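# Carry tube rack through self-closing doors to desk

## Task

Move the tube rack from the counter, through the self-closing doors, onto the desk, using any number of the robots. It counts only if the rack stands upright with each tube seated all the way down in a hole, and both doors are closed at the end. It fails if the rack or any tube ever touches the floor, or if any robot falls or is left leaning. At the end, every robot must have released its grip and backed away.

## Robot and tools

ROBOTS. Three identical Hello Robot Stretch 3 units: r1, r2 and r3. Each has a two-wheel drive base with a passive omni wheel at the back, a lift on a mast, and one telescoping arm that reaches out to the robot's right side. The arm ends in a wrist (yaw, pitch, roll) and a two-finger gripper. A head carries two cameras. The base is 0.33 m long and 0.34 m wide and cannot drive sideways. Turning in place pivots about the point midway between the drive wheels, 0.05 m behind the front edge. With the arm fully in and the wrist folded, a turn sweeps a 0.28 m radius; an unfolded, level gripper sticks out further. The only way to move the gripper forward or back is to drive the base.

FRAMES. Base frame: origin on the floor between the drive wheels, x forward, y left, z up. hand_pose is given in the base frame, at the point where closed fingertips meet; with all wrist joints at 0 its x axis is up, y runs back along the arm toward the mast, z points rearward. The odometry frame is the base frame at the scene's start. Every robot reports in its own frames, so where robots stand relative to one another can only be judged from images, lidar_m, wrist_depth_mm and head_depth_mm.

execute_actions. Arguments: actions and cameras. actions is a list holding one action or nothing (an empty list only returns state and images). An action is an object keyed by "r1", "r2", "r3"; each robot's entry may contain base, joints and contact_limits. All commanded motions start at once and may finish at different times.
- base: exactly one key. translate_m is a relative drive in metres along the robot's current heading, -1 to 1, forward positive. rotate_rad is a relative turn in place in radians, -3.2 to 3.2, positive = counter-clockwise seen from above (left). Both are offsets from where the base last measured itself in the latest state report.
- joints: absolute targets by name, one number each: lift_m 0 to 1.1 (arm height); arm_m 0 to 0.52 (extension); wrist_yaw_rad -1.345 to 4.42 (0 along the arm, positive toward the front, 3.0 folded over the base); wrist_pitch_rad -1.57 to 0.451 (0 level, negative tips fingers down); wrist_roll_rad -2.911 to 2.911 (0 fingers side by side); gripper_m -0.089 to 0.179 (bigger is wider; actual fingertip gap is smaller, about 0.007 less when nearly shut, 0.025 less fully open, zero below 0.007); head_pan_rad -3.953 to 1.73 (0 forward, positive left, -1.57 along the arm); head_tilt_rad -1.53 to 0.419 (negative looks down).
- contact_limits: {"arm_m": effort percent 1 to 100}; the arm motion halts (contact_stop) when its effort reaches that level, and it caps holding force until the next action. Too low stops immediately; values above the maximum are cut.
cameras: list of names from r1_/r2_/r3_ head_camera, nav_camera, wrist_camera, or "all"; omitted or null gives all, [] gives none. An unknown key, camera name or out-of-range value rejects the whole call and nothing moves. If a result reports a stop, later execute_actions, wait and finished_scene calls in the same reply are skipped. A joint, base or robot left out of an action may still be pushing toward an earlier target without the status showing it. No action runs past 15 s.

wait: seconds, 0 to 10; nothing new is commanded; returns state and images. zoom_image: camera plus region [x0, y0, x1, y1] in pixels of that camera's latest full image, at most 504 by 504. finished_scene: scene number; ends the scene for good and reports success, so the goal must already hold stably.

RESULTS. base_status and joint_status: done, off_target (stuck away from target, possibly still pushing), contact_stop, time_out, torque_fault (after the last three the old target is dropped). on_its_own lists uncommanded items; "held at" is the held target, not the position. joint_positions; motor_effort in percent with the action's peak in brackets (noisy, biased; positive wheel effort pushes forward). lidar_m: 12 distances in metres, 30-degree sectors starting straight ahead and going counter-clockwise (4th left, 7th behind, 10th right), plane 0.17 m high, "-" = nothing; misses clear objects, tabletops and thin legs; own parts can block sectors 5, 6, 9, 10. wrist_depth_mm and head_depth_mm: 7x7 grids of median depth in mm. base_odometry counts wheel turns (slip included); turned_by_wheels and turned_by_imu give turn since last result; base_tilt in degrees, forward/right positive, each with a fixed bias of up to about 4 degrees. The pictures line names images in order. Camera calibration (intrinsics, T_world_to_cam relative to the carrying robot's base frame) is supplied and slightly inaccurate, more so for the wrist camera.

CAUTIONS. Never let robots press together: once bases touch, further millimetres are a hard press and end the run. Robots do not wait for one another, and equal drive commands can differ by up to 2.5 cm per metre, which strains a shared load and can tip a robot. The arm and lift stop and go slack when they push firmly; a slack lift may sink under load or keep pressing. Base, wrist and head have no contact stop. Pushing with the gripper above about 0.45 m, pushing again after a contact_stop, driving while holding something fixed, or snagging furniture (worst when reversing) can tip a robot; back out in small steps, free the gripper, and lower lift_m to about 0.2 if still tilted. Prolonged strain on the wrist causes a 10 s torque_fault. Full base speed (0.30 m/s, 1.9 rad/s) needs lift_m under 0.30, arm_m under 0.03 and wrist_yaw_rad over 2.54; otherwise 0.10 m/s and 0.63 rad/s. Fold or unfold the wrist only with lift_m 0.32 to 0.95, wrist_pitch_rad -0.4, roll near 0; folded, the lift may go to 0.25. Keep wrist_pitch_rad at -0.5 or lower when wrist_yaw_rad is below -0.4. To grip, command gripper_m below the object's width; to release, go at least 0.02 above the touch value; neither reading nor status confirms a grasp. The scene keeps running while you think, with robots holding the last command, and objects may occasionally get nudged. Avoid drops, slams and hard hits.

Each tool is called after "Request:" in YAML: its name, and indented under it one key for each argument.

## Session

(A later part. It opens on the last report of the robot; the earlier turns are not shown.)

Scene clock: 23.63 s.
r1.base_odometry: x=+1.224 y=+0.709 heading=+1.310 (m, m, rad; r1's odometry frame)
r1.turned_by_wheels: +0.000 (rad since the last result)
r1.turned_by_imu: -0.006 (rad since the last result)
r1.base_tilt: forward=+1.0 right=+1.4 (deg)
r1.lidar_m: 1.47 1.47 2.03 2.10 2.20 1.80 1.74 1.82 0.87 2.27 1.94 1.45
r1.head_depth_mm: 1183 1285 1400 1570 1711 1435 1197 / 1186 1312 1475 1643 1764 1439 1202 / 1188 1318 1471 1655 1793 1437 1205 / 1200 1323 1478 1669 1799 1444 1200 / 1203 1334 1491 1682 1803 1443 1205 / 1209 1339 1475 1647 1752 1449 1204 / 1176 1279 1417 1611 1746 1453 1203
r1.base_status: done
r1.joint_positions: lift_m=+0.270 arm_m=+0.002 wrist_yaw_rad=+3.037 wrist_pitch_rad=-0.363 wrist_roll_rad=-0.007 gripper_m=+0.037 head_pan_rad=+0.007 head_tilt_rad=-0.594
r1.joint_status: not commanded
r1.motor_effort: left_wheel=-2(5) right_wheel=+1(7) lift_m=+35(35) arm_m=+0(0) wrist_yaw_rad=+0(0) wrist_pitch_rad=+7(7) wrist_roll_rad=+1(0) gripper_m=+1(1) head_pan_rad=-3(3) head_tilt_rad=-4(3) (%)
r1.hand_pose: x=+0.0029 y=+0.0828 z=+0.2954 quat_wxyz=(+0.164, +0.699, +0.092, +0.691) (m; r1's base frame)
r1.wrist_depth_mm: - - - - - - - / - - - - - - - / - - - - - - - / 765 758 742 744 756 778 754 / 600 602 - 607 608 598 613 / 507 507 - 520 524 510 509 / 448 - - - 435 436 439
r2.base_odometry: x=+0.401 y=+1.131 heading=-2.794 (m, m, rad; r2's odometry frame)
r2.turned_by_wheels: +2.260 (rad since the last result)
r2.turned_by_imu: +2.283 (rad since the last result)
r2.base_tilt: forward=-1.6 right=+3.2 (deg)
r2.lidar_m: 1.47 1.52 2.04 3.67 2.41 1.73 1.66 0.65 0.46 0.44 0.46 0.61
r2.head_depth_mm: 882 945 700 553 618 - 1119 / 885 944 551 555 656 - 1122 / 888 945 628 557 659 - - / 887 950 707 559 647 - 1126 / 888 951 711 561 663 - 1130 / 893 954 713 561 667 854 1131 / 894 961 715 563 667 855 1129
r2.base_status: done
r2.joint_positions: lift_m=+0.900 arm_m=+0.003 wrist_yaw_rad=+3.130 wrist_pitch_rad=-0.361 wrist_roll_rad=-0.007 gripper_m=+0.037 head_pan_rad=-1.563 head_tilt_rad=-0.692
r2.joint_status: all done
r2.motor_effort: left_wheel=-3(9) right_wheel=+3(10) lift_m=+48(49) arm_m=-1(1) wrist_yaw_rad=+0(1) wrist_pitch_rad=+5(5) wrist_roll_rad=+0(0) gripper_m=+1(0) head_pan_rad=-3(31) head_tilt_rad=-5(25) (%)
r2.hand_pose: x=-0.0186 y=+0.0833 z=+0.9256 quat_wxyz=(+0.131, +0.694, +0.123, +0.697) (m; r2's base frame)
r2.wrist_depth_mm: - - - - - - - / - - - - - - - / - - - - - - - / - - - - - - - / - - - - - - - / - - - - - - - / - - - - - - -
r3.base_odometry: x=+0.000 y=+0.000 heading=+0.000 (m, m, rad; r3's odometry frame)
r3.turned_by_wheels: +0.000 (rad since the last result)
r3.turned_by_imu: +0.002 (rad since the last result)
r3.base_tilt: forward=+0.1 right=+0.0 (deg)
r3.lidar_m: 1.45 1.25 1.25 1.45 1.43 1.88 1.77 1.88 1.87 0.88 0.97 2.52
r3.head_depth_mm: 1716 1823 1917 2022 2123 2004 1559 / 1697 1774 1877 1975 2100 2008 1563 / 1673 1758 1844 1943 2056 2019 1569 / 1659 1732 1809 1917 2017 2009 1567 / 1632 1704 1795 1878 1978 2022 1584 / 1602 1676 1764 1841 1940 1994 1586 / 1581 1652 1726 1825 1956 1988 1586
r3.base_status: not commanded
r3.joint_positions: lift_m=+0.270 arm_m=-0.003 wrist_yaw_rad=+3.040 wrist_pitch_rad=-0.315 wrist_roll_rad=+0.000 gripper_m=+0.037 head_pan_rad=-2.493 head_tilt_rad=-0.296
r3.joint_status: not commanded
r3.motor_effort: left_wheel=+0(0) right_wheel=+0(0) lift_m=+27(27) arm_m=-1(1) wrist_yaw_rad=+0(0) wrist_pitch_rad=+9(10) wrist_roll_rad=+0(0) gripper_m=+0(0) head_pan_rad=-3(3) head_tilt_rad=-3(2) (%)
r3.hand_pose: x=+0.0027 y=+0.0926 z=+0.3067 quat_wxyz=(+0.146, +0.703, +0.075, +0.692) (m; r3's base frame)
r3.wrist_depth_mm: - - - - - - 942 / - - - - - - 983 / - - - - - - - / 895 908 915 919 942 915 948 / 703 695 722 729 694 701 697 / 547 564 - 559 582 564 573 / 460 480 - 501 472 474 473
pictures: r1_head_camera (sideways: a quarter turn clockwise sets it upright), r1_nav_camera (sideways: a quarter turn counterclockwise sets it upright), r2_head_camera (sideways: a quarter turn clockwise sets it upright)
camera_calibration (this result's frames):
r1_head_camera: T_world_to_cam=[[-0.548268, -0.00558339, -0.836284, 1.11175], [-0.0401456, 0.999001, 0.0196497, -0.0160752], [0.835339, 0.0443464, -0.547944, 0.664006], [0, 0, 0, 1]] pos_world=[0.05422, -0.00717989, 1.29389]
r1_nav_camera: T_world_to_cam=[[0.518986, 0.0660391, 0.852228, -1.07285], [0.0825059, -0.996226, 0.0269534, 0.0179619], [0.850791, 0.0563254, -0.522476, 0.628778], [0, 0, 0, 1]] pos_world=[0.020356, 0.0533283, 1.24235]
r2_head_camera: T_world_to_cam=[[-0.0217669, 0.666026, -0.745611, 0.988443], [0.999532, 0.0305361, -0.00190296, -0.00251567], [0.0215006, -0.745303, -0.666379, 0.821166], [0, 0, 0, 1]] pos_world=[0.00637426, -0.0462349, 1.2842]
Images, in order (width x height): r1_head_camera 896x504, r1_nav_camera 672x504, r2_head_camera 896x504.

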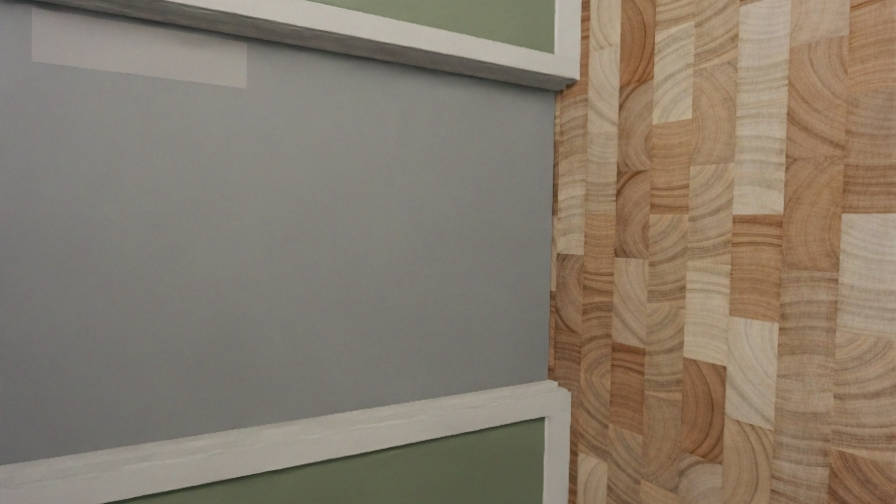

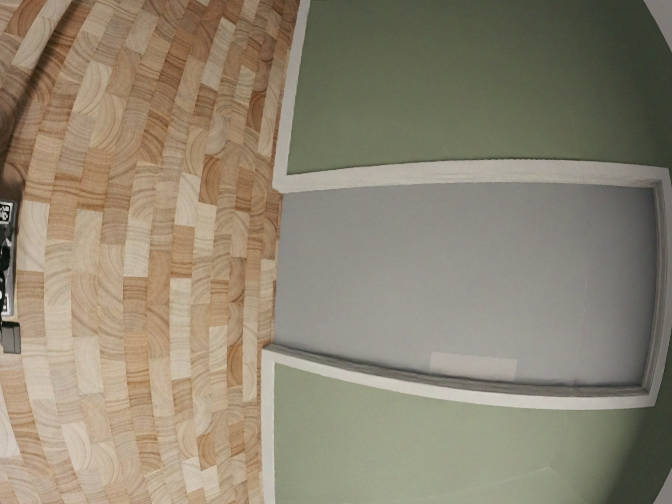

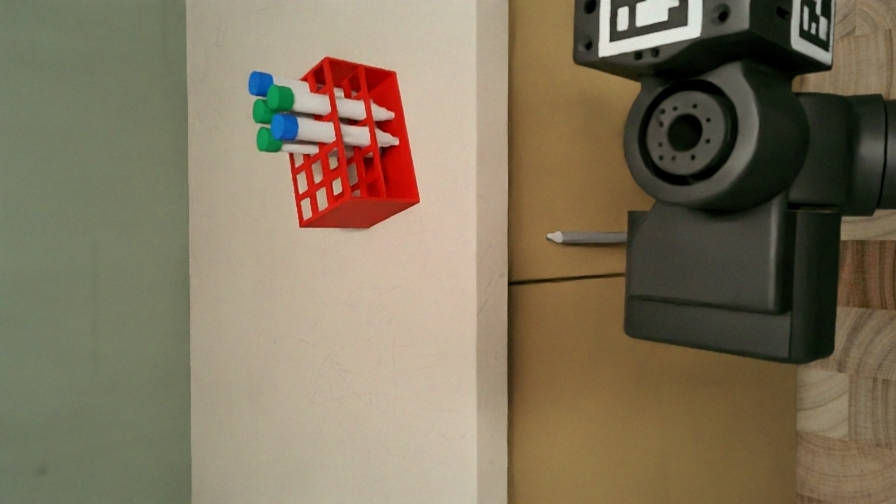

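Request:
execute_actions:
  actions:
    - {"r1":{"base":{"translate_m":1.0}},"r3":{"base":{"rotate_rad":-1.75},"joints":{"head_pan_rad":0,"head_tilt_rad":-0.6}},"r2":{"base":{"translate_m":-0.4},"joints":{"wrist_yaw_rad":1.74,"wrist_pitch_rad":-0.4,"gripper_m":0.17}}}
  cameras: []

Request:
execute_actions:
  actions:
    - {"r1":{"base":{"translate_m":0.35}},"r2":{"joints":{"lift_m":1.0,"wrist_pitch_rad":-0.2,"head_pan_rad":-1.2}}}
  cameras: []

Request:
execute_actions:
  actions:
    - {"r1":{"base":{"translate_m":0.3},"joints":{"gripper_m":0.04,"lift_m":0.31}},"r2":{"joints":{"arm_m":0.3}}}
  cameras: ["r1_nav_camera","r3_nav_camera","r2_head_camera","r2_wrist_camera"]

Scene clock: 30.77 s.
r1.base_odometry: x=+1.482 y=+1.676 heading=+1.310 (m, m, rad; r1's odometry frame)
r1.turned_by_wheels: +0.000 (rad since the last result)
r1.turned_by_imu: -0.006 (rad since the last result)
r1.base_tilt: forward=+1.0 right=+1.4 (deg)
r1.lidar_m: 0.48 0.50 0.61 1.69 2.17 2.82 2.73 1.63 2.75 1.45 0.60 0.50
r1.head_depth_mm: 357 396 440 498 573 672 820 / 359 397 443 500 577 677 830 / 361 399 445 503 581 683 837 / 361 400 448 507 584 690 844 / 364 402 450 510 587 696 853 / 365 405 451 513 591 701 861 / 366 406 454 516 596 707 868
r1.base_status: done
r1.joint_positions: lift_m=+0.270 arm_m=+0.002 wrist_yaw_rad=+3.037 wrist_pitch_rad=-0.363 wrist_roll_rad=-0.007 gripper_m=+0.037 head_pan_rad=+0.007 head_tilt_rad=-0.594
r1.joint_status: not commanded
r1.motor_effort: left_wheel=-2(4) right_wheel=+1(7) lift_m=+35(35) arm_m=+0(0) wrist_yaw_rad=+0(1) wrist_pitch_rad=+7(7) wrist_roll_rad=+0(1) gripper_m=+1(1) head_pan_rad=-3(3) head_tilt_rad=-4(4) (%)
r1.hand_pose: x=+0.0029 y=+0.0828 z=+0.2954 quat_wxyz=(+0.164, +0.699, +0.092, +0.691) (m; r1's base frame)
r1.wrist_depth_mm: - - - - - 598 488 / - - - - - 609 519 / - - - - 912 600 530 / 750 755 765 742 766 640 534 / 602 603 - 609 604 610 536 / 507 510 - 526 522 511 500 / 448 - - - 438 440 437
r2.base_odometry: x=+0.777 y=+1.267 heading=-2.794 (m, m, rad; r2's odometry frame)
r2.turned_by_wheels: +0.000 (rad since the last result)
r2.turned_by_imu: -0.003 (rad since the last result)
r2.base_tilt: forward=-1.6 right=+3.2 (deg)
r2.lidar_m: 1.87 1.93 2.58 3.64 1.85 1.32 1.26 0.67 0.48 0.46 0.47 0.63
r2.head_depth_mm: 893 954 700 570 637 - 1116 / 894 958 703 571 640 - 1102 / 894 957 706 574 650 - - / 898 962 709 575 683 877 - / 900 960 711 578 684 876 - / 901 965 712 578 686 844 - / 903 968 715 582 688 863 -
r2.base_status: done
r2.joint_positions: lift_m=+0.900 arm_m=+0.003 wrist_yaw_rad=+1.743 wrist_pitch_rad=-0.413 wrist_roll_rad=-0.007 gripper_m=+0.170 head_pan_rad=-1.563 head_tilt_rad=-0.692
r2.joint_status: all done
r2.motor_effort: left_wheel=-3(8) right_wheel=+3(4) lift_m=+48(48) arm_m=-1(1) wrist_yaw_rad=-3(7) wrist_pitch_rad=+4(5) wrist_roll_rad=+0(0) gripper_m=+1(91) head_pan_rad=-3(3) head_tilt_rad=-4(3) (%)
r2.hand_pose: x=+0.2003 y=-0.1095 z=+0.9136 quat_wxyz=(+0.558, +0.621, -0.332, +0.438) (m; r2's base frame)
r2.wrist_depth_mm: - - - - - - - / - - - - - 762 495 / - - - - - 749 450 / - - - - - 725 446 / - - - - - 642 416 / - - - - - - 406 / - - - - - 627 393
r3.base_odometry: x=+0.000 y=+0.000 heading=-1.750 (m, m, rad; r3's odometry frame)
r3.turned_by_wheels: -1.750 (rad since the last result)
r3.turned_by_imu: -1.721 (rad since the last result)
r3.base_tilt: forward=+0.1 right=+0.0 (deg)
r3.lidar_m: 1.65 2.90 2.86 1.63 1.27 1.25 1.34 1.90 1.44 1.79 1.90 1.88
r3.head_depth_mm: 1671 1819 1964 2123 1806 1493 1253 / 1758 1915 2090 2218 1818 1489 1253 / 1843 2026 2239 1841 1770 1487 1255 / 1903 2091 2276 1902 1778 1489 1253 / 2029 2210 2484 2323 1816 1483 1258 / 2153 2384 2702 2321 1819 1497 1255 / 2323 2606 2862 2346 1827 1493 1259
r3.base_status: done
r3.joint_positions: lift_m=+0.270 arm_m=-0.003 wrist_yaw_rad=+3.040 wrist_pitch_rad=-0.315 wrist_roll_rad=+0.000 gripper_m=+0.037 head_pan_rad=-0.007 head_tilt_rad=-0.593
r3.joint_status: all done
r3.motor_effort: left_wheel=+2(8) right_wheel=-4(11) lift_m=+28(27) arm_m=-1(1) wrist_yaw_rad=-1(0) wrist_pitch_rad=+9(9) wrist_roll_rad=+0(1) gripper_m=+0(0) head_pan_rad=+4(52) head_tilt_rad=-4(31) (%)
r3.hand_pose: x=+0.0027 y=+0.0925 z=+0.3067 quat_wxyz=(+0.146, +0.703, +0.075, +0.692) (m; r3's base frame)
r3.wrist_depth_mm: - - - - - - - / - - - - - - - / - - - - - - - / 888 901 921 915 929 930 935 / 678 686 728 716 697 702 695 / 547 556 - 557 585 559 567 / 465 478 - 502 467 470 474
pictures: none
No camera images: the call's "cameras" was empty. Leave "cameras" out to get every camera's image.

Scene clock: 33.60 s.
r1.base_odometry: x=+1.572 y=+2.014 heading=+1.310 (m, m, rad; r1's odometry frame)
r1.turned_by_wheels: +0.000 (rad since the last result)
r1.turned_by_imu: -0.002 (rad since the last result)
r1.base_tilt: forward=+1.0 right=+1.3 (deg)
r1.lidar_m: - 0.15 0.19 0.46 2.16 2.99 3.05 1.95 2.34 0.46 0.19 0.15
r1.head_depth_mm: - - - - - - - / - - - - - - - / - - - - - - - / - - - - - - - / - - - - - - - / - - - - - - - / - - - - - - -
r1.base_status: done
r1.joint_positions: lift_m=+0.270 arm_m=+0.002 wrist_yaw_rad=+3.037 wrist_pitch_rad=-0.363 wrist_roll_rad=-0.007 gripper_m=+0.037 head_pan_rad=+0.007 head_tilt_rad=-0.594
r1.joint_status: not commanded
r1.motor_effort: left_wheel=-2(5) right_wheel=+1(6) lift_m=+35(35) arm_m=+0(0) wrist_yaw_rad=+1(0) wrist_pitch_rad=+7(7) wrist_roll_rad=+1(1) gripper_m=+0(0) head_pan_rad=-4(3) head_tilt_rad=-3(4) (%)
r1.hand_pose: x=+0.0029 y=+0.0828 z=+0.2954 quat_wxyz=(+0.164, +0.699, +0.092, +0.691) (m; r1's base frame)
r1.wrist_depth_mm: - - - 467 350 212 153 / - - - 504 359 214 153 / - - - 547 366 218 156 / 746 737 766 600 379 220 157 / 609 597 - 610 351 225 158 / 503 506 - 522 326 228 160 / 452 - - - 413 229 162
r2.base_odometry: x=+0.777 y=+1.267 heading=-2.794 (m, m, rad; r2's odometry frame)
r2.turned_by_wheels: +0.000 (rad since the last result)
r2.turned_by_imu: +0.000 (rad since the last result)
r2.base_tilt: forward=-1.6 right=+3.2 (deg)
r2.lidar_m: 1.87 1.93 2.58 3.65 1.84 1.32 1.26 0.67 0.48 0.46 0.47 0.63
r2.head_depth_mm: 871 924 701 554 614 - 1101 / 901 954 703 557 650 - 1120 / 931 962 706 575 673 - 1123 / 967 964 683 589 - - 1123 / 1005 970 636 611 - - 1145 / 1048 975 661 686 873 1110 1169 / 1091 980 715 715 971 1288 1169
r2.base_status: not commanded
r2.joint_positions: lift_m=+1.000 arm_m=+0.003 wrist_yaw_rad=+1.743 wrist_pitch_rad=-0.221 wrist_roll_rad=-0.007 gripper_m=+0.170 head_pan_rad=-1.207 head_tilt_rad=-0.692
r2.joint_status: all done
r2.motor_effort: left_wheel=-3(3) right_wheel=+3(3) lift_m=+48(48) arm_m=-1(1) wrist_yaw_rad=-4(3) wrist_pitch_rad=+7(7) wrist_roll_rad=+0(0) gripper_m=+1(0) head_pan_rad=+3(23) head_tilt_rad=-5(5) (%)
r2.hand_pose: x=+0.2198 y=-0.1061 z=+1.0590 quat_wxyz=(+0.514, +0.586, -0.391, +0.490) (m; r2's base frame)
r2.wrist_depth_mm: - - - - - - - / - - - - - - - / - - - - - - - / - - - - - 767 650 / - - - - - 668 479 / - - - - - - 404 / - - - - - 654 386
r3.base_odometry: x=+0.000 y=+0.000 heading=-1.750 (m, m, rad; r3's odometry frame)
r3.turned_by_wheels: +0.000 (rad since the last result)
r3.turned_by_imu: +0.001 (rad since the last result)
r3.base_tilt: forward=+0.2 right=+0.0 (deg)
r3.lidar_m: 1.96 2.92 2.87 1.64 1.27 1.25 1.35 1.91 1.43 1.78 1.91 1.88
r3.head_depth_mm: 1681 1800 1976 2141 1806 1479 1248 / 1771 1911 2051 2156 1804 1492 1259 / 1836 2018 2089 2074 1818 1491 1258 / 1921 2115 2331 2357 1826 1483 1255 / 2009 2235 2491 2351 1806 1485 1261 / 2149 2378 2707 2349 1833 1493 1259 / 2306 2578 2888 2345 1821 1494 1255
r3.base_status: not commanded
r3.joint_positions: lift_m=+0.270 arm_m=-0.003 wrist_yaw_rad=+3.040 wrist_pitch_rad=-0.315 wrist_roll_rad=+0.000 gripper_m=+0.037 head_pan_rad=-0.007 head_tilt_rad=-0.593
r3.joint_status: not commanded
r3.motor_effort: left_wheel=+1(2) right_wheel=-3(3) lift_m=+28(27) arm_m=-2(2) wrist_yaw_rad=+0(0) wrist_pitch_rad=+9(9) wrist_roll_rad=+0(1) gripper_m=+0(0) head_pan_rad=+3(3) head_tilt_rad=-4(4) (%)
r3.hand_pose: x=+0.0027 y=+0.0925 z=+0.3067 quat_wxyz=(+0.146, +0.703, +0.075, +0.692) (m; r3's base frame)
r3.wrist_depth_mm: - - - - - - - / - - - - - - - / - - - - - - - / 923 912 924 915 916 943 953 / 699 696 738 717 708 703 699 / 551 557 - 560 585 568 563 / 464 479 - 500 467 471 475
pictures: none
No camera images: the call's "cameras" was empty. Leave "cameras" out to get every camera's image.

Scene clock: 37.00 s.
r1.base_odometry: x=+1.650 y=+2.303 heading=+1.311 (m, m, rad; r1's odometry frame)
r1.turned_by_wheels: +0.001 (rad since the last result)
r1.turned_by_imu: -0.056 (rad since the last result)
r1.base_tilt: forward=+0.9 right=+1.3 (deg)
r1.lidar_m: - - 0.15 0.19 2.14 2.86 3.13 2.03 2.36 0.26 0.15 -
r1.head_depth_mm: - - - - - - - / - - - - - - - / - - - - - - - / - - - - - - - / - - - - - - - / - - - - - - - / - - - - - - -
r1.base_status: translate_m off_target (by the wheels' count: +0.2998 of +0.3000)
r1.joint_positions: lift_m=+0.310 arm_m=+0.002 wrist_yaw_rad=+3.038 wrist_pitch_rad=-0.364 wrist_roll_rad=-0.007 gripper_m=+0.040 head_pan_rad=+0.015 head_tilt_rad=-0.597
r1.joint_status: all done
r1.on_its_own: left_wheel is at rest, and its effort (+41) is outside its rest range (-18 to +18)
r1.motor_effort: left_wheel=+41(53) right_wheel=+4(31) lift_m=+40(49) arm_m=+0(0) wrist_yaw_rad=+0(8) wrist_pitch_rad=+8(8) wrist_roll_rad=+0(0) gripper_m=+1(20) head_pan_rad=-7(10) head_tilt_rad=-1(5) (%)
r1.hand_pose: x=+0.0027 y=+0.0827 z=+0.3349 quat_wxyz=(+0.164, +0.699, +0.093, +0.690) (m; r1's base frame)
r1.wrist_depth_mm: - - - 352 148 94 69 / - - - 377 154 96 70 / - - 965 404 158 98 71 / 838 811 743 450 163 100 72 / 670 661 - 607 154 102 73 / 546 554 - 533 145 104 74 / 482 489 - 352 200 105 75
r2.base_odometry: x=+0.777 y=+1.267 heading=-2.794 (m, m, rad; r2's odometry frame)
r2.turned_by_wheels: +0.000 (rad since the last result)
r2.turned_by_imu: +0.000 (rad since the last result)
r2.base_tilt: forward=-1.6 right=+3.2 (deg)
r2.lidar_m: 1.87 1.92 2.59 3.65 1.84 1.32 1.26 0.67 0.48 0.46 0.47 0.63
r2.head_depth_mm: 863 - 639 553 613 748 961 / 898 957 652 555 650 807 1102 / 932 964 734 574 694 875 1146 / 966 1017 709 595 743 954 1161 / 1004 970 638 654 801 1054 1166 / 1049 973 661 688 867 1170 1166 / 1093 980 715 724 945 1292 1172
r2.base_status: not commanded
r2.joint_positions: lift_m=+1.000 arm_m=+0.300 wrist_yaw_rad=+1.741 wrist_pitch_rad=-0.221 wrist_roll_rad=-0.007 gripper_m=+0.170 head_pan_rad=-1.207 head_tilt_rad=-0.692
r2.joint_status: all done
r2.motor_effort: left_wheel=-2(3) right_wheel=+3(3) lift_m=+48(48) arm_m=+3(5) wrist_yaw_rad=-1(4) wrist_pitch_rad=+7(7) wrist_roll_rad=+0(0) gripper_m=+0(0) head_pan_rad=+3(3) head_tilt_rad=-3(4) (%)
r2.hand_pose: x=+0.2199 y=-0.4033 z=+1.0590 quat_wxyz=(+0.514, +0.586, -0.391, +0.489) (m; r2's base frame)
r2.wrist_depth_mm: - - - - - - 970 / - - - - - - 945 / - - - - 961 - 852 / - - - - 599 637 668 / - - - - 416 251 458 / - - - - 348 - 354 / - - - - 288 251 290
r3.base_odometry: x=+0.000 y=+0.000 heading=-1.750 (m, m, rad; r3's odometry frame)
r3.turned_by_wheels: +0.000 (rad since the last result)
r3.turned_by_imu: +0.001 (rad since the last result)
r3.base_tilt: forward=+0.1 right=+0.0 (deg)
r3.lidar_m: 2.03 2.92 2.86 1.64 1.28 1.26 1.34 1.91 1.43 1.78 1.91 1.88
r3.head_depth_mm: 1669 1823 1967 2119 1812 1483 1252 / 1763 1918 2038 2145 1814 1482 1257 / 1850 2007 2142 2144 1810 1491 1259 / 1922 2124 2335 2338 1813 1494 1256 / 2006 2214 2474 2326 1832 1487 1256 / 2152 2394 2726 2331 1819 1492 1258 / 2298 2589 2883 2341 1810 1484 1260
r3.base_status: not commanded
r3.joint_positions: lift_m=+0.270 arm_m=-0.003 wrist_yaw_rad=+3.040 wrist_pitch_rad=-0.315 wrist_roll_rad=+0.000 gripper_m=+0.037 head_pan_rad=-0.007 head_tilt_rad=-0.593
r3.joint_status: not commanded
r3.motor_effort: left_wheel=+1(2) right_wheel=-4(2) lift_m=+27(27) arm_m=-1(1) wrist_yaw_rad=+0(0) wrist_pitch_rad=+10(10) wrist_roll_rad=+0(1) gripper_m=+0(0) head_pan_rad=+4(4) head_tilt_rad=-4(4) (%)
r3.hand_pose: x=+0.0027 y=+0.0925 z=+0.3067 quat_wxyz=(+0.146, +0.703, +0.075, +0.692) (m; r3's base frame)
r3.wrist_depth_mm: - - - - - - - / - - - - - - - / - - - - - - - / 923 918 909 913 937 944 944 / 692 691 723 739 700 703 700 / 549 542 - 562 586 553 566 / 462 477 - 499 468 471 475
pictures: r1_nav_camera (sideways: a quarter turn counterclockwise sets it upright), r2_head_camera (sideways: a quarter turn clockwise sets it upright), r2_wrist_camera, r3_nav_camera (sideways: a quarter turn counterclockwise sets it upright)
camera_calibration (this result's frames):
r1_nav_camera: T_world_to_cam=[[0.521112, 0.0705051, 0.850571, -1.07071], [0.091085, -0.995485, 0.0267129, 0.0182228], [0.848614, 0.0635539, -0.525181, 0.63231], [0, 0, 0, 1]] pos_world=[0.0197112, 0.0534451, 1.2423]
r2_head_camera: T_world_to_cam=[[-0.252508, 0.616688, -0.745611, 0.989851], [0.926231, 0.376952, -0.00190296, -0.00206853], [0.279886, -0.691088, -0.666379, 0.81959], [0, 0, 0, 1]] pos_world=[0.0224696, -0.0432409, 1.2842]
r2_wrist_camera: T_world_to_cam=[[0.150058, -0.986819, 0.0605862, -0.501664], [-0.386425, -0.114945, -0.91513, 1.03496], [0.910032, 0.113911, -0.39858, 0.432306], [0, 0, 0, 1]] pos_world=[0.0818006, -0.425332, 1.14983]
r3_nav_camera: T_world_to_cam=[[0.603562, -0.044331, 0.796083, -0.990655], [0.00707563, -0.998116, -0.060946, 0.132019], [0.797285, 0.0424175, -0.602111, 0.731446], [0, 0, 0, 1]] pos_world=[0.0138169, 0.0568273, 1.2371]
Images, in order (width x height): r1_nav_camera 672x504, r2_head_camera 896x504, r2_wrist_camera 644x364, r3_nav_camera 672x504.

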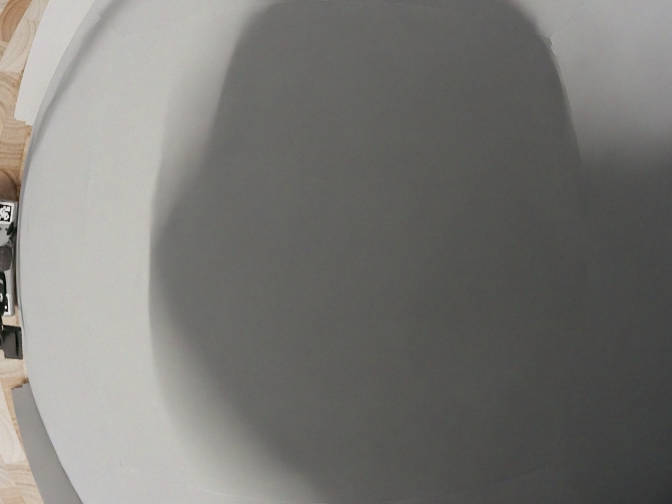

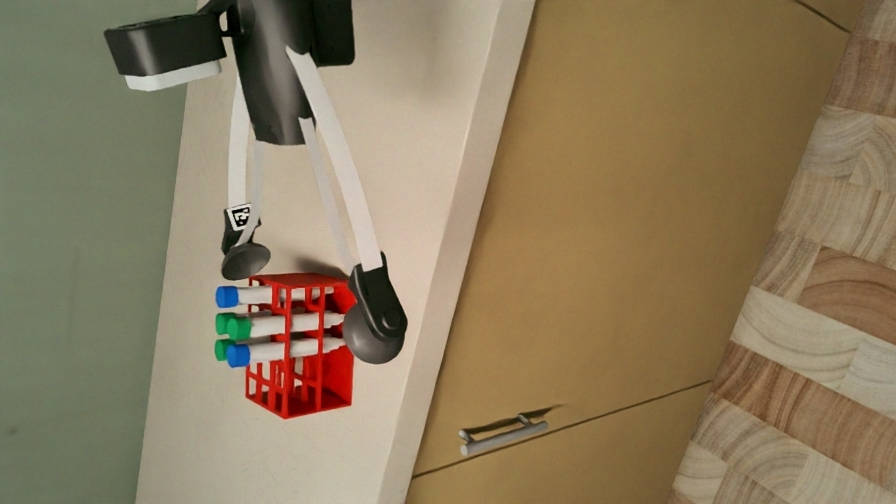

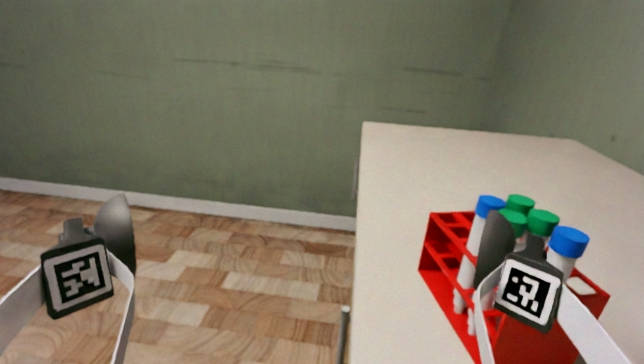

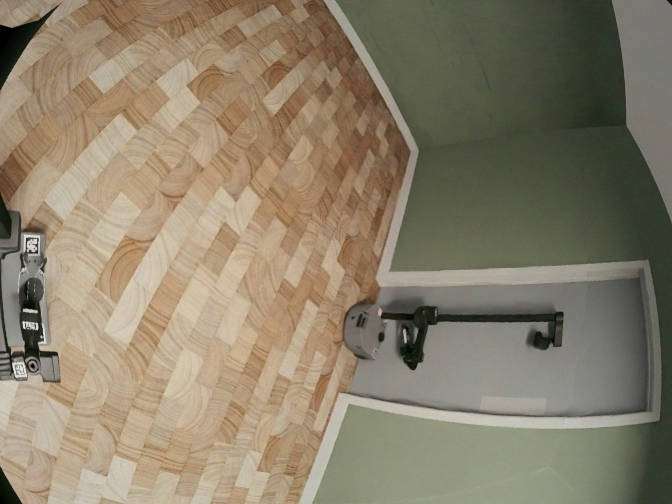

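Request:
execute_actions:
  actions:
    - {"r1":{"base":{"translate_m":-0.5},"joints":{"head_tilt_rad":-1.0}},"r3":{"base":{"rotate_rad":-0.3}},"r2":{"base":{"translate_m":-0.05},"joints":{"arm_m":0.48}}}
  cameras: []

Request:
execute_actions:
  actions:
    - {"r1":{"base":{"rotate_rad":-0.33}},"r3":{"base":{"translate_m":0.7}},"r2":{"joints":{"lift_m":0.91}}}
  cameras: ["r2_head_camera","r2_wrist_camera"]

Request:
execute_actions:
  actions:
    - {"r1":{"base":{"translate_m":0.4}}}
  cameras: []

Request:
execute_actions:
  actions:
    - {"r1":{"base":{"rotate_rad":0.36}}}
  cameras: ["r1_nav_camera","r3_nav_camera"]

Scene clock: 44.93 s.
r1.base_odometry: x=+1.521 y=+1.820 heading=+1.311 (m, m, rad; r1's odometry frame)
r1.turned_by_wheels: +0.000 (rad since the last result)
r1.turned_by_imu: +0.000 (rad since the last result)
r1.base_tilt: forward=+0.9 right=+1.3 (deg)
r1.lidar_m: 0.55 0.57 0.64 1.63 2.11 2.79 2.66 1.59 2.72 2.14 0.68 0.58
r1.head_depth_mm: 465 554 685 889 1198 1188 1066 / 465 554 682 884 1264 1192 1081 / 465 552 681 881 1261 1194 1080 / 464 552 678 877 1251 1193 1080 / 463 550 676 873 1236 1194 1079 / 462 548 675 874 1237 1201 1074 / 461 547 673 868 1167 1195 1079
r1.base_status: done
r1.joint_positions: lift_m=+0.310 arm_m=+0.002 wrist_yaw_rad=+3.038 wrist_pitch_rad=-0.364 wrist_roll_rad=-0.007 gripper_m=+0.040 head_pan_rad=+0.007 head_tilt_rad=-0.988
r1.joint_status: all done
r1.motor_effort: left_wheel=-2(29) right_wheel=+0(6) lift_m=+40(41) arm_m=+0(0) wrist_yaw_rad=+0(0) wrist_pitch_rad=+8(8) wrist_roll_rad=+0(0) gripper_m=+1(0) head_pan_rad=-5(7) head_tilt_rad=-6(39) (%)
r1.hand_pose: x=+0.0027 y=+0.0827 z=+0.3349 quat_wxyz=(+0.164, +0.699, +0.093, +0.690) (m; r1's base frame)
r1.wrist_depth_mm: - - - - - 649 509 / - - - - - 675 536 / - - - - - 674 574 / 817 827 834 839 819 679 582 / 670 660 - 660 673 667 593 / 548 557 - 555 574 560 562 / 478 487 - 505 473 479 479
r2.base_odometry: x=+0.824 y=+1.284 heading=-2.794 (m, m, rad; r2's odometry frame)
r2.turned_by_wheels: +0.000 (rad since the last result)
r2.turned_by_imu: -0.001 (rad since the last result)
r2.base_tilt: forward=-1.6 right=+3.2 (deg)
r2.lidar_m: 1.92 1.97 2.65 3.66 1.77 1.27 1.21 0.67 0.48 0.46 0.47 0.63
r2.head_depth_mm: 867 865 700 553 615 750 966 / 903 953 703 557 652 811 1100 / 933 961 705 574 696 878 1144 / 968 968 706 594 746 958 1167 / 1007 972 672 616 802 1051 1165 / 1050 975 662 691 869 1167 1168 / 1091 980 686 737 946 1291 1169
r2.base_status: done
r2.joint_positions: lift_m=+1.000 arm_m=+0.480 wrist_yaw_rad=+1.741 wrist_pitch_rad=-0.221 wrist_roll_rad=-0.007 gripper_m=+0.170 head_pan_rad=-1.207 head_tilt_rad=-0.692
r2.joint_status: all done
r2.motor_effort: left_wheel=-2(5) right_wheel=+2(6) lift_m=+47(47) arm_m=+3(4) wrist_yaw_rad=-2(2) wrist_pitch_rad=+7(7) wrist_roll_rad=+0(0) gripper_m=+1(0) head_pan_rad=+3(3) head_tilt_rad=-4(5) (%)
r2.hand_pose: x=+0.2199 y=-0.5833 z=+1.0590 quat_wxyz=(+0.514, +0.586, -0.391, +0.489) (m; r2's base frame)
r2.wrist_depth_mm: - - - - - - 678 / - - - - - - 660 / - - - 930 939 875 643 / - - - 340 600 633 588 / - - 438 313 444 474 470 / - - 332 321 354 - 367 / - 286 280 285 289 292 299
r3.base_odometry: x=+0.000 y=+0.000 heading=-2.050 (m, m, rad; r3's odometry frame)
r3.turned_by_wheels: -0.300 (rad since the last result)
r3.turned_by_imu: -0.293 (rad since the last result)
r3.base_tilt: forward=+0.1 right=+0.0 (deg)
r3.lidar_m: 1.60 1.62 2.86 2.30 1.40 1.26 1.26 1.51 1.44 1.88 1.78 1.88
r3.head_depth_mm: 1527 1650 1835 2030 1811 1479 1250 / 1561 1704 1887 2088 1813 1484 1259 / 1623 1781 1973 2152 1821 1486 1254 / 1708 1888 2076 2242 1822 1491 1254 / 1758 1931 2145 2252 1770 1492 1260 / 1817 1998 2224 1836 1713 1497 1258 / 1840 2003 2169 1826 1767 1490 1259
r3.base_status: done
r3.joint_positions: lift_m=+0.270 arm_m=-0.003 wrist_yaw_rad=+3.040 wrist_pitch_rad=-0.315 wrist_roll_rad=+0.000 gripper_m=+0.037 head_pan_rad=-0.007 head_tilt_rad=-0.593
r3.joint_status: not commanded
r3.motor_effort: left_wheel=+2(7) right_wheel=-3(13) lift_m=+27(27) arm_m=-2(2) wrist_yaw_rad=+0(0) wrist_pitch_rad=+10(9) wrist_roll_rad=+0(0) gripper_m=+0(0) head_pan_rad=+3(5) head_tilt_rad=-4(4) (%)
r3.hand_pose: x=+0.0027 y=+0.0925 z=+0.3067 quat_wxyz=(+0.146, +0.703, +0.075, +0.692) (m; r3's base frame)
r3.wrist_depth_mm: - - - - - - - / - - - - - - - / - - - - - - - / 895 941 905 904 913 943 919 / 691 690 718 719 690 701 716 / 549 555 - 563 591 567 565 / 462 484 - 494 470 470 471
pictures: none
No camera images: the call's "cameras" was empty. Leave "cameras" out to get every camera's image.

Scene clock: 48.97 s.
r1.base_odometry: x=+1.521 y=+1.820 heading=+0.981 (m, m, rad; r1's odometry frame)
r1.turned_by_wheels: -0.330 (rad since the last result)
r1.turned_by_imu: -0.330 (rad since the last result)
r1.base_tilt: forward=+1.0 right=+1.3 (deg)
r1.lidar_m: 0.56 0.55 0.61 0.81 2.06 2.26 2.68 2.66 0.91 2.26 1.16 0.67
r1.head_depth_mm: 560 670 783 993 1316 1189 1069 / 538 651 812 1042 1293 1193 1077 / 516 616 765 1008 1305 1190 1082 / 496 590 724 937 1284 1197 1079 / 478 562 685 873 1198 1201 1081 / 460 539 649 817 1097 1194 1073 / 444 517 617 767 1009 1199 1075
r1.base_status: done
r1.joint_positions: lift_m=+0.310 arm_m=+0.002 wrist_yaw_rad=+3.038 wrist_pitch_rad=-0.364 wrist_roll_rad=-0.007 gripper_m=+0.040 head_pan_rad=+0.007 head_tilt_rad=-0.988
r1.joint_status: not commanded
r1.motor_effort: left_wheel=+1(5) right_wheel=-2(5) lift_m=+41(40) arm_m=+0(1) wrist_yaw_rad=+0(1) wrist_pitch_rad=+8(8) wrist_roll_rad=+0(0) gripper_m=+0(0) head_pan_rad=-3(4) head_tilt_rad=-7(7) (%)
r1.hand_pose: x=+0.0027 y=+0.0827 z=+0.3349 quat_wxyz=(+0.164, +0.699, +0.093, +0.690) (m; r1's base frame)
r1.wrist_depth_mm: - - - 909 621 577 462 / - - - - 677 598 480 / - - - - 724 613 489 / 838 826 819 835 754 641 507 / 656 661 - 660 682 635 522 / 560 554 - 555 575 559 533 / 484 487 - 506 482 476 479
r2.base_odometry: x=+0.824 y=+1.284 heading=-2.794 (m, m, rad; r2's odometry frame)
r2.turned_by_wheels: +0.000 (rad since the last result)
r2.turned_by_imu: +0.000 (rad since the last result)
r2.base_tilt: forward=-1.6 right=+3.3 (deg)
r2.lidar_m: 1.92 1.98 2.65 3.66 1.77 1.27 1.21 0.67 0.48 0.46 0.47 0.63
r2.head_depth_mm: 869 929 651 553 615 751 968 / 897 959 677 557 653 808 1102 / 932 966 732 574 696 879 1138 / 968 966 709 595 745 957 1162 / 1008 969 672 617 803 1055 1165 / 1050 974 660 692 869 1173 1168 / 1094 977 689 738 947 1295 1174
r2.base_status: not commanded
r2.joint_positions: lift_m=+0.910 arm_m=+0.480 wrist_yaw_rad=+1.741 wrist_pitch_rad=-0.221 wrist_roll_rad=-0.007 gripper_m=+0.170 head_pan_rad=-1.207 head_tilt_rad=-0.692
r2.joint_status: all done
r2.motor_effort: left_wheel=-2(3) right_wheel=+2(2) lift_m=+38(40) arm_m=+3(3) wrist_yaw_rad=-1(1) wrist_pitch_rad=+7(7) wrist_roll_rad=+0(0) gripper_m=+1(0) head_pan_rad=+3(3) head_tilt_rad=-5(5) (%)
r2.hand_pose: x=+0.2199 y=-0.5833 z=+0.9693 quat_wxyz=(+0.514, +0.586, -0.391, +0.489) (m; r2's base frame)
r2.wrist_depth_mm: - - - - - - 673 / - - - 840 - - 656 / - - - 271 590 622 589 / - - 350 281 372 396 409 / - 254 263 265 273 298 295 / - 202 207 214 218 - 230 / 167 169 173 176 180 182 189
r3.base_odometry: x=-0.323 y=-0.621 heading=-2.050 (m, m, rad; r3's odometry frame)
r3.turned_by_wheels: +0.000 (rad since the last result)
r3.turned_by_imu: +0.000 (rad since the last result)
r3.base_tilt: forward=+0.1 right=+0.0 (deg)
r3.lidar_m: 1.21 0.92 2.64 2.64 2.14 1.92 1.92 2.30 1.83 1.69 1.37 1.21
r3.head_depth_mm: 974 1063 1163 1297 1461 1484 1251 / 1042 1110 1207 1354 1513 1483 1251 / 1097 1203 1321 1482 1645 1498 1257 / 1125 1242 1373 1541 1716 1490 1257 / 1156 1270 1412 1596 1745 1489 1257 / 1191 1309 1463 1663 1797 1239 1200 / 1218 1351 1518 1722 1822 1241 1148
r3.base_status: done
r3.joint_positions: lift_m=+0.270 arm_m=-0.003 wrist_yaw_rad=+3.040 wrist_pitch_rad=-0.315 wrist_roll_rad=+0.000 gripper_m=+0.037 head_pan_rad=-0.007 head_tilt_rad=-0.594
r3.joint_status: not commanded
r3.motor_effort: left_wheel=+1(9) right_wheel=-3(9) lift_m=+28(27) arm_m=-2(1) wrist_yaw_rad=+0(0) wrist_pitch_rad=+10(10) wrist_roll_rad=+0(1) gripper_m=+0(0) head_pan_rad=+3(3) head_tilt_rad=-4(4) (%)
r3.hand_pose: x=+0.0027 y=+0.0925 z=+0.3067 quat_wxyz=(+0.146, +0.703, +0.075, +0.692) (m; r3's base frame)
r3.wrist_depth_mm: - - - - - - - / - - - - - - - / - - - - - - - / 891 901 909 899 923 936 719 / 686 680 718 725 694 710 632 / 550 551 - 558 584 558 566 / 459 483 - 494 474 474 474
pictures: r2_head_camera (sideways: a quarter turn clockwise sets it upright), r2_wrist_camera
camera_calibration (this result's frames):
r2_head_camera: T_world_to_cam=[[-0.252556, 0.616669, -0.745611, 0.989851], [0.926202, 0.377024, -0.00190296, -0.00206835], [0.279939, -0.691066, -0.666379, 0.819589], [0, 0, 0, 1]] pos_world=[0.022473, -0.0432396, 1.2842]
r2_wrist_camera: T_world_to_cam=[[0.1499, -0.986843, 0.0605861, -0.673874], [-0.386435, -0.114883, -0.915134, 0.932212], [0.910054, 0.113766, -0.398572, 0.416954], [0, 0, 0, 1]] pos_world=[0.0818035, -0.605348, 1.06011]
Images, in order (width x height): r2_head_camera 896x504, r2_wrist_camera 644x364.

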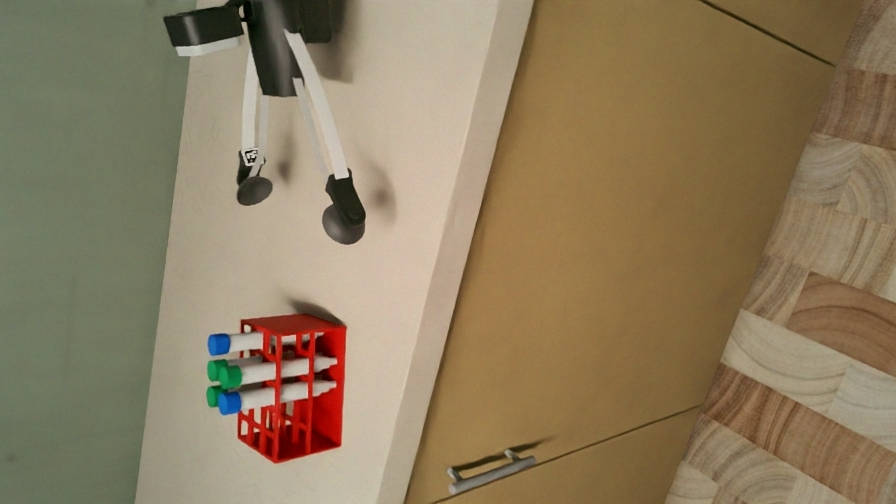

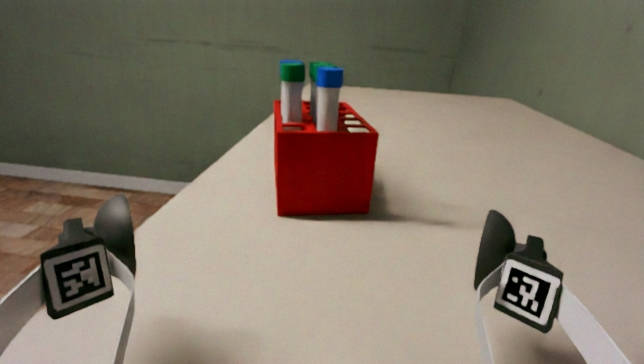

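Scene clock: 54.23 s.
r1.base_odometry: x=+1.743 y=+2.153 heading=+0.981 (m, m, rad; r1's odometry frame)
r1.turned_by_wheels: +0.000 (rad since the last result)
r1.turned_by_imu: -0.003 (rad since the last result)
r1.base_tilt: forward=+0.9 right=+1.3 (deg)
r1.lidar_m: 0.18 0.18 0.20 0.31 0.98 2.42 3.03 1.16 2.84 2.20 0.35 0.23
r1.head_depth_mm: - - - 333 527 780 1067 / - - - 314 456 922 1076 / - - - 302 404 756 1076 / - - - - 361 621 1073 / - - - - 332 526 1044 / - - - - 315 457 983 / - - - - 301 404 770
r1.base_status: done
r1.joint_positions: lift_m=+0.310 arm_m=+0.002 wrist_yaw_rad=+3.038 wrist_pitch_rad=-0.364 wrist_roll_rad=-0.007 gripper_m=+0.040 head_pan_rad=+0.007 head_tilt_rad=-0.988
r1.joint_status: not commanded
r1.motor_effort: left_wheel=+1(5) right_wheel=-2(3) lift_m=+40(41) arm_m=-1(0) wrist_yaw_rad=-1(0) wrist_pitch_rad=+8(8) wrist_roll_rad=+0(0) gripper_m=+1(0) head_pan_rad=-4(5) head_tilt_rad=-7(7) (%)
r1.hand_pose: x=+0.0027 y=+0.0827 z=+0.3349 quat_wxyz=(+0.164, +0.699, +0.093, +0.690) (m; r1's base frame)
r1.wrist_depth_mm: - - 555 382 266 204 166 / - - 592 415 282 213 171 / - - 644 449 294 221 177 / 819 839 706 485 312 229 182 / 656 670 - 590 319 239 189 / 559 561 - 536 312 253 196 / 475 489 - 507 402 260 204
r2.base_odometry: x=+0.824 y=+1.284 heading=-2.794 (m, m, rad; r2's odometry frame)
r2.turned_by_wheels: +0.000 (rad since the last result)
r2.turned_by_imu: +0.000 (rad since the last result)
r2.base_tilt: forward=-1.6 right=+3.3 (deg)
r2.lidar_m: 1.92 1.97 2.65 3.65 1.78 1.27 1.21 0.67 0.48 0.46 0.47 0.63
r2.head_depth_mm: 868 928 651 553 614 751 966 / 901 956 677 556 653 811 1101 / 934 961 733 575 696 878 1142 / 967 966 709 595 744 960 1166 / 1007 972 673 616 803 1054 1163 / 1048 974 660 690 869 1170 1172 / 1095 977 689 736 950 1290 1172
r2.base_status: not commanded
r2.joint_positions: lift_m=+0.910 arm_m=+0.480 wrist_yaw_rad=+1.741 wrist_pitch_rad=-0.221 wrist_roll_rad=-0.007 gripper_m=+0.170 head_pan_rad=-1.207 head_tilt_rad=-0.692
r2.joint_status: not commanded
r2.motor_effort: left_wheel=-2(3) right_wheel=+2(3) lift_m=+39(39) arm_m=+4(3) wrist_yaw_rad=-1(1) wrist_pitch_rad=+7(7) wrist_roll_rad=+0(0) gripper_m=+0(0) head_pan_rad=+3(3) head_tilt_rad=-4(4) (%)
r2.hand_pose: x=+0.2199 y=-0.5833 z=+0.9693 quat_wxyz=(+0.514, +0.586, -0.391, +0.489) (m; r2's base frame)
r2.wrist_depth_mm: - - - - - - 654 / - - - 862 - - 658 / - - - 271 588 633 585 / - - 353 280 369 390 410 / - 256 260 267 274 297 294 / - 205 208 214 218 - 229 / 166 169 174 175 180 181 186
r3.base_odometry: x=-0.323 y=-0.621 heading=-2.050 (m, m, rad; r3's odometry frame)
r3.turned_by_wheels: +0.000 (rad since the last result)
r3.turned_by_imu: +0.001 (rad since the last result)
r3.base_tilt: forward=+0.2 right=+0.0 (deg)
r3.lidar_m: 1.17 1.55 2.65 2.66 2.15 1.92 1.92 2.29 1.83 1.70 1.37 1.20
r3.head_depth_mm: 975 1065 1171 1298 1452 1472 1253 / 1041 1110 1209 1344 1514 1484 1256 / 1099 1201 1328 1473 1660 1488 1255 / 1128 1235 1362 1516 1543 1446 1259 / 1143 1272 1418 1537 1549 1399 1253 / 1152 1252 1417 1306 1550 1449 1257 / 1211 1352 1517 1713 1830 1485 1253
r3.base_status: not commanded
r3.joint_positions: lift_m=+0.270 arm_m=-0.003 wrist_yaw_rad=+3.040 wrist_pitch_rad=-0.315 wrist_roll_rad=+0.000 gripper_m=+0.037 head_pan_rad=-0.007 head_tilt_rad=-0.594
r3.joint_status: not commanded
r3.motor_effort: left_wheel=+2(2) right_wheel=-4(3) lift_m=+27(27) arm_m=-1(2) wrist_yaw_rad=+0(0) wrist_pitch_rad=+9(10) wrist_roll_rad=+0(0) gripper_m=+0(0) head_pan_rad=+5(3) head_tilt_rad=-4(4) (%)
r3.hand_pose: x=+0.0027 y=+0.0925 z=+0.3067 quat_wxyz=(+0.146, +0.703, +0.075, +0.692) (m; r3's base frame)
r3.wrist_depth_mm: - - - - - - - / - - - - - - - / - - - - - - - / 931 921 923 910 908 921 939 / 688 689 736 718 704 692 715 / 558 551 - 556 588 562 560 / 465 482 - 508 468 474 473
pictures: none
No camera images: the call's "cameras" was empty. Leave "cameras" out to get every camera's image.

Scene clock: 55.77 s.
r1.base_odometry: x=+1.743 y=+2.153 heading=+1.341 (m, m, rad; r1's odometry frame)
r1.turned_by_wheels: +0.360 (rad since the last result)
r1.turned_by_imu: +0.359 (rad since the last result)
r1.base_tilt: forward=+0.9 right=+1.3 (deg)
r1.lidar_m: 0.18 0.19 0.26 0.59 2.28 3.11 3.01 1.16 2.21 0.36 0.26 0.19
r1.head_depth_mm: - - - - 339 570 1022 / - - - - 330 572 1061 / - - - - 331 576 1059 / - - - - 332 579 1065 / - - - - 333 581 1071 / - - - - 334 586 1061 / - - - - 335 590 1062
r1.base_status: done
r1.joint_positions: lift_m=+0.310 arm_m=+0.002 wrist_yaw_rad=+3.038 wrist_pitch_rad=-0.364 wrist_roll_rad=-0.007 gripper_m=+0.040 head_pan_rad=+0.007 head_tilt_rad=-0.988
r1.joint_status: not commanded
r1.motor_effort: left_wheel=-3(6) right_wheel=+2(4) lift_m=+40(40) arm_m=+0(0) wrist_yaw_rad=-1(0) wrist_pitch_rad=+8(8) wrist_roll_rad=+0(0) gripper_m=+0(0) head_pan_rad=-2(3) head_tilt_rad=-7(7) (%)
r1.hand_pose: x=+0.0027 y=+0.0827 z=+0.3349 quat_wxyz=(+0.164, +0.699, +0.093, +0.690) (m; r1's base frame)
r1.wrist_depth_mm: - - - 602 443 276 199 / - - - 651 458 280 201 / - - - 717 467 282 205 / 815 841 827 754 483 288 206 / 670 666 - 671 454 295 210 / 555 561 - 558 424 299 212 / 478 486 - 503 477 302 215
r2.base_odometry: x=+0.824 y=+1.284 heading=-2.794 (m, m, rad; r2's odometry frame)
r2.turned_by_wheels: +0.000 (rad since the last result)
r2.turned_by_imu: +0.000 (rad since the last result)
r2.base_tilt: forward=-1.6 right=+3.3 (deg)
r2.lidar_m: 1.92 1.98 2.65 3.65 1.77 1.27 1.21 0.67 0.48 0.46 0.47 0.63
r2.head_depth_mm: 872 928 651 554 614 751 969 / 901 956 676 557 653 810 1099 / 936 962 732 574 696 880 1143 / 967 966 708 595 747 959 1167 / 1008 970 672 616 802 1055 1169 / 1048 976 662 691 869 1168 1169 / 1092 982 688 736 948 1289 1172
r2.base_status: not commanded
r2.joint_positions: lift_m=+0.910 arm_m=+0.480 wrist_yaw_rad=+1.741 wrist_pitch_rad=-0.221 wrist_roll_rad=-0.007 gripper_m=+0.170 head_pan_rad=-1.207 head_tilt_rad=-0.692
r2.joint_status: not commanded
r2.motor_effort: left_wheel=-2(2) right_wheel=+2(2) lift_m=+38(39) arm_m=+3(4) wrist_yaw_rad=-1(1) wrist_pitch_rad=+7(6) wrist_roll_rad=+0(0) gripper_m=+1(0) head_pan_rad=+3(2) head_tilt_rad=-4(4) (%)
r2.hand_pose: x=+0.2199 y=-0.5833 z=+0.9693 quat_wxyz=(+0.514, +0.586, -0.391, +0.489) (m; r2's base frame)
r2.wrist_depth_mm: - - - - - - 662 / - - - 836 - - 656 / - - - 269 584 633 581 / - - 352 281 373 389 405 / - 254 262 269 275 296 290 / - 201 207 212 218 - 228 / 168 170 172 176 179 181 187
r3.base_odometry: x=-0.323 y=-0.621 heading=-2.050 (m, m, rad; r3's odometry frame)
r3.turned_by_wheels: +0.000 (rad since the last result)
r3.turned_by_imu: +0.000 (rad since the last result)
r3.base_tilt: forward=+0.2 right=+0.0 (deg)
r3.lidar_m: 1.17 1.56 2.64 2.65 2.15 1.92 1.92 2.29 1.83 1.70 1.36 1.20
r3.head_depth_mm: 977 1062 1167 1301 1460 1482 1257 / 1041 1114 1204 1342 1511 1475 1258 / 1098 1203 1329 1485 1650 1489 1258 / 1126 1233 1367 1488 1622 1420 1258 / 1132 1270 1420 1548 1542 1401 1255 / 1168 1265 1398 1295 1665 1426 1261 / 1196 1356 1520 1706 1818 1485 1260
r3.base_status: not commanded
r3.joint_positions: lift_m=+0.270 arm_m=-0.003 wrist_yaw_rad=+3.040 wrist_pitch_rad=-0.315 wrist_roll_rad=+0.000 gripper_m=+0.037 head_pan_rad=-0.007 head_tilt_rad=-0.594
r3.joint_status: not commanded
r3.motor_effort: left_wheel=+2(2) right_wheel=-3(3) lift_m=+28(28) arm_m=-2(2) wrist_yaw_rad=+0(0) wrist_pitch_rad=+10(9) wrist_roll_rad=+1(0) gripper_m=+0(0) head_pan_rad=+3(4) head_tilt_rad=-4(4) (%)
r3.hand_pose: x=+0.0027 y=+0.0925 z=+0.3067 quat_wxyz=(+0.146, +0.703, +0.075, +0.692) (m; r3's base frame)
r3.wrist_depth_mm: - - - - - - - / - - - - - - - / - - - - - - - / 915 926 932 914 937 918 957 / 684 685 731 737 690 694 706 / 553 557 - 560 583 562 568 / 462 473 - 497 468 472 472
pictures: r1_nav_camera (sideways: a quarter turn counterclockwise sets it upright), r3_nav_camera (sideways: a quarter turn counterclockwise sets it upright)
camera_calibration (this result's frames):
r1_nav_camera: T_world_to_cam=[[0.806463, 0.0680335, 0.587358, -0.729403], [0.087055, -0.996195, -0.00414054, 0.058421], [0.584841, 0.0544716, -0.809317, 1.00349], [0, 0, 0, 1]] pos_world=[-0.0037311, 0.0531609, 1.2408]
r3_nav_camera: T_world_to_cam=[[0.603929, -0.0441899, 0.795812, -0.990305], [0.00728576, -0.998114, -0.0609524, 0.132026], [0.797005, 0.042609, -0.602468, 0.731912], [0, 0, 0, 1]] pos_world=[0.0137744, 0.0568294, 1.2371]
Images, in order (width x height): r1_nav_camera 672x504, r3_nav_camera 672x504.

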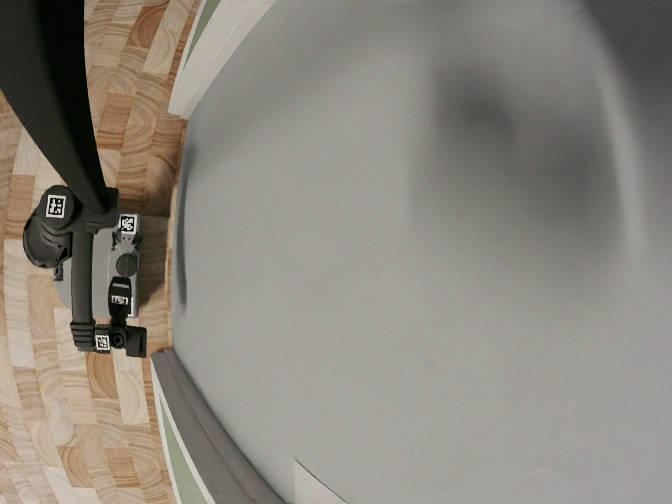

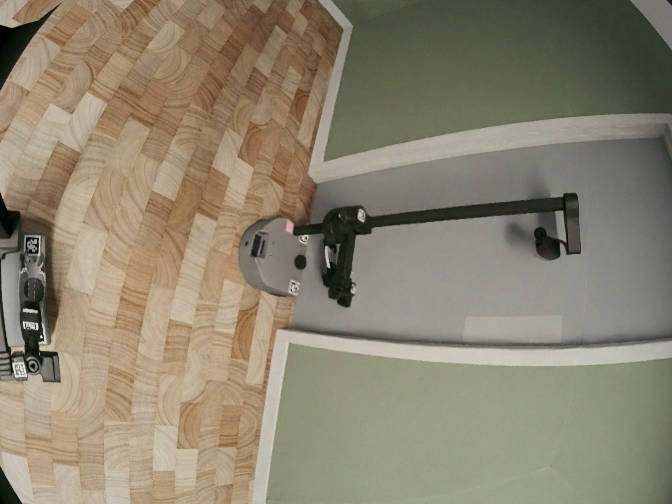

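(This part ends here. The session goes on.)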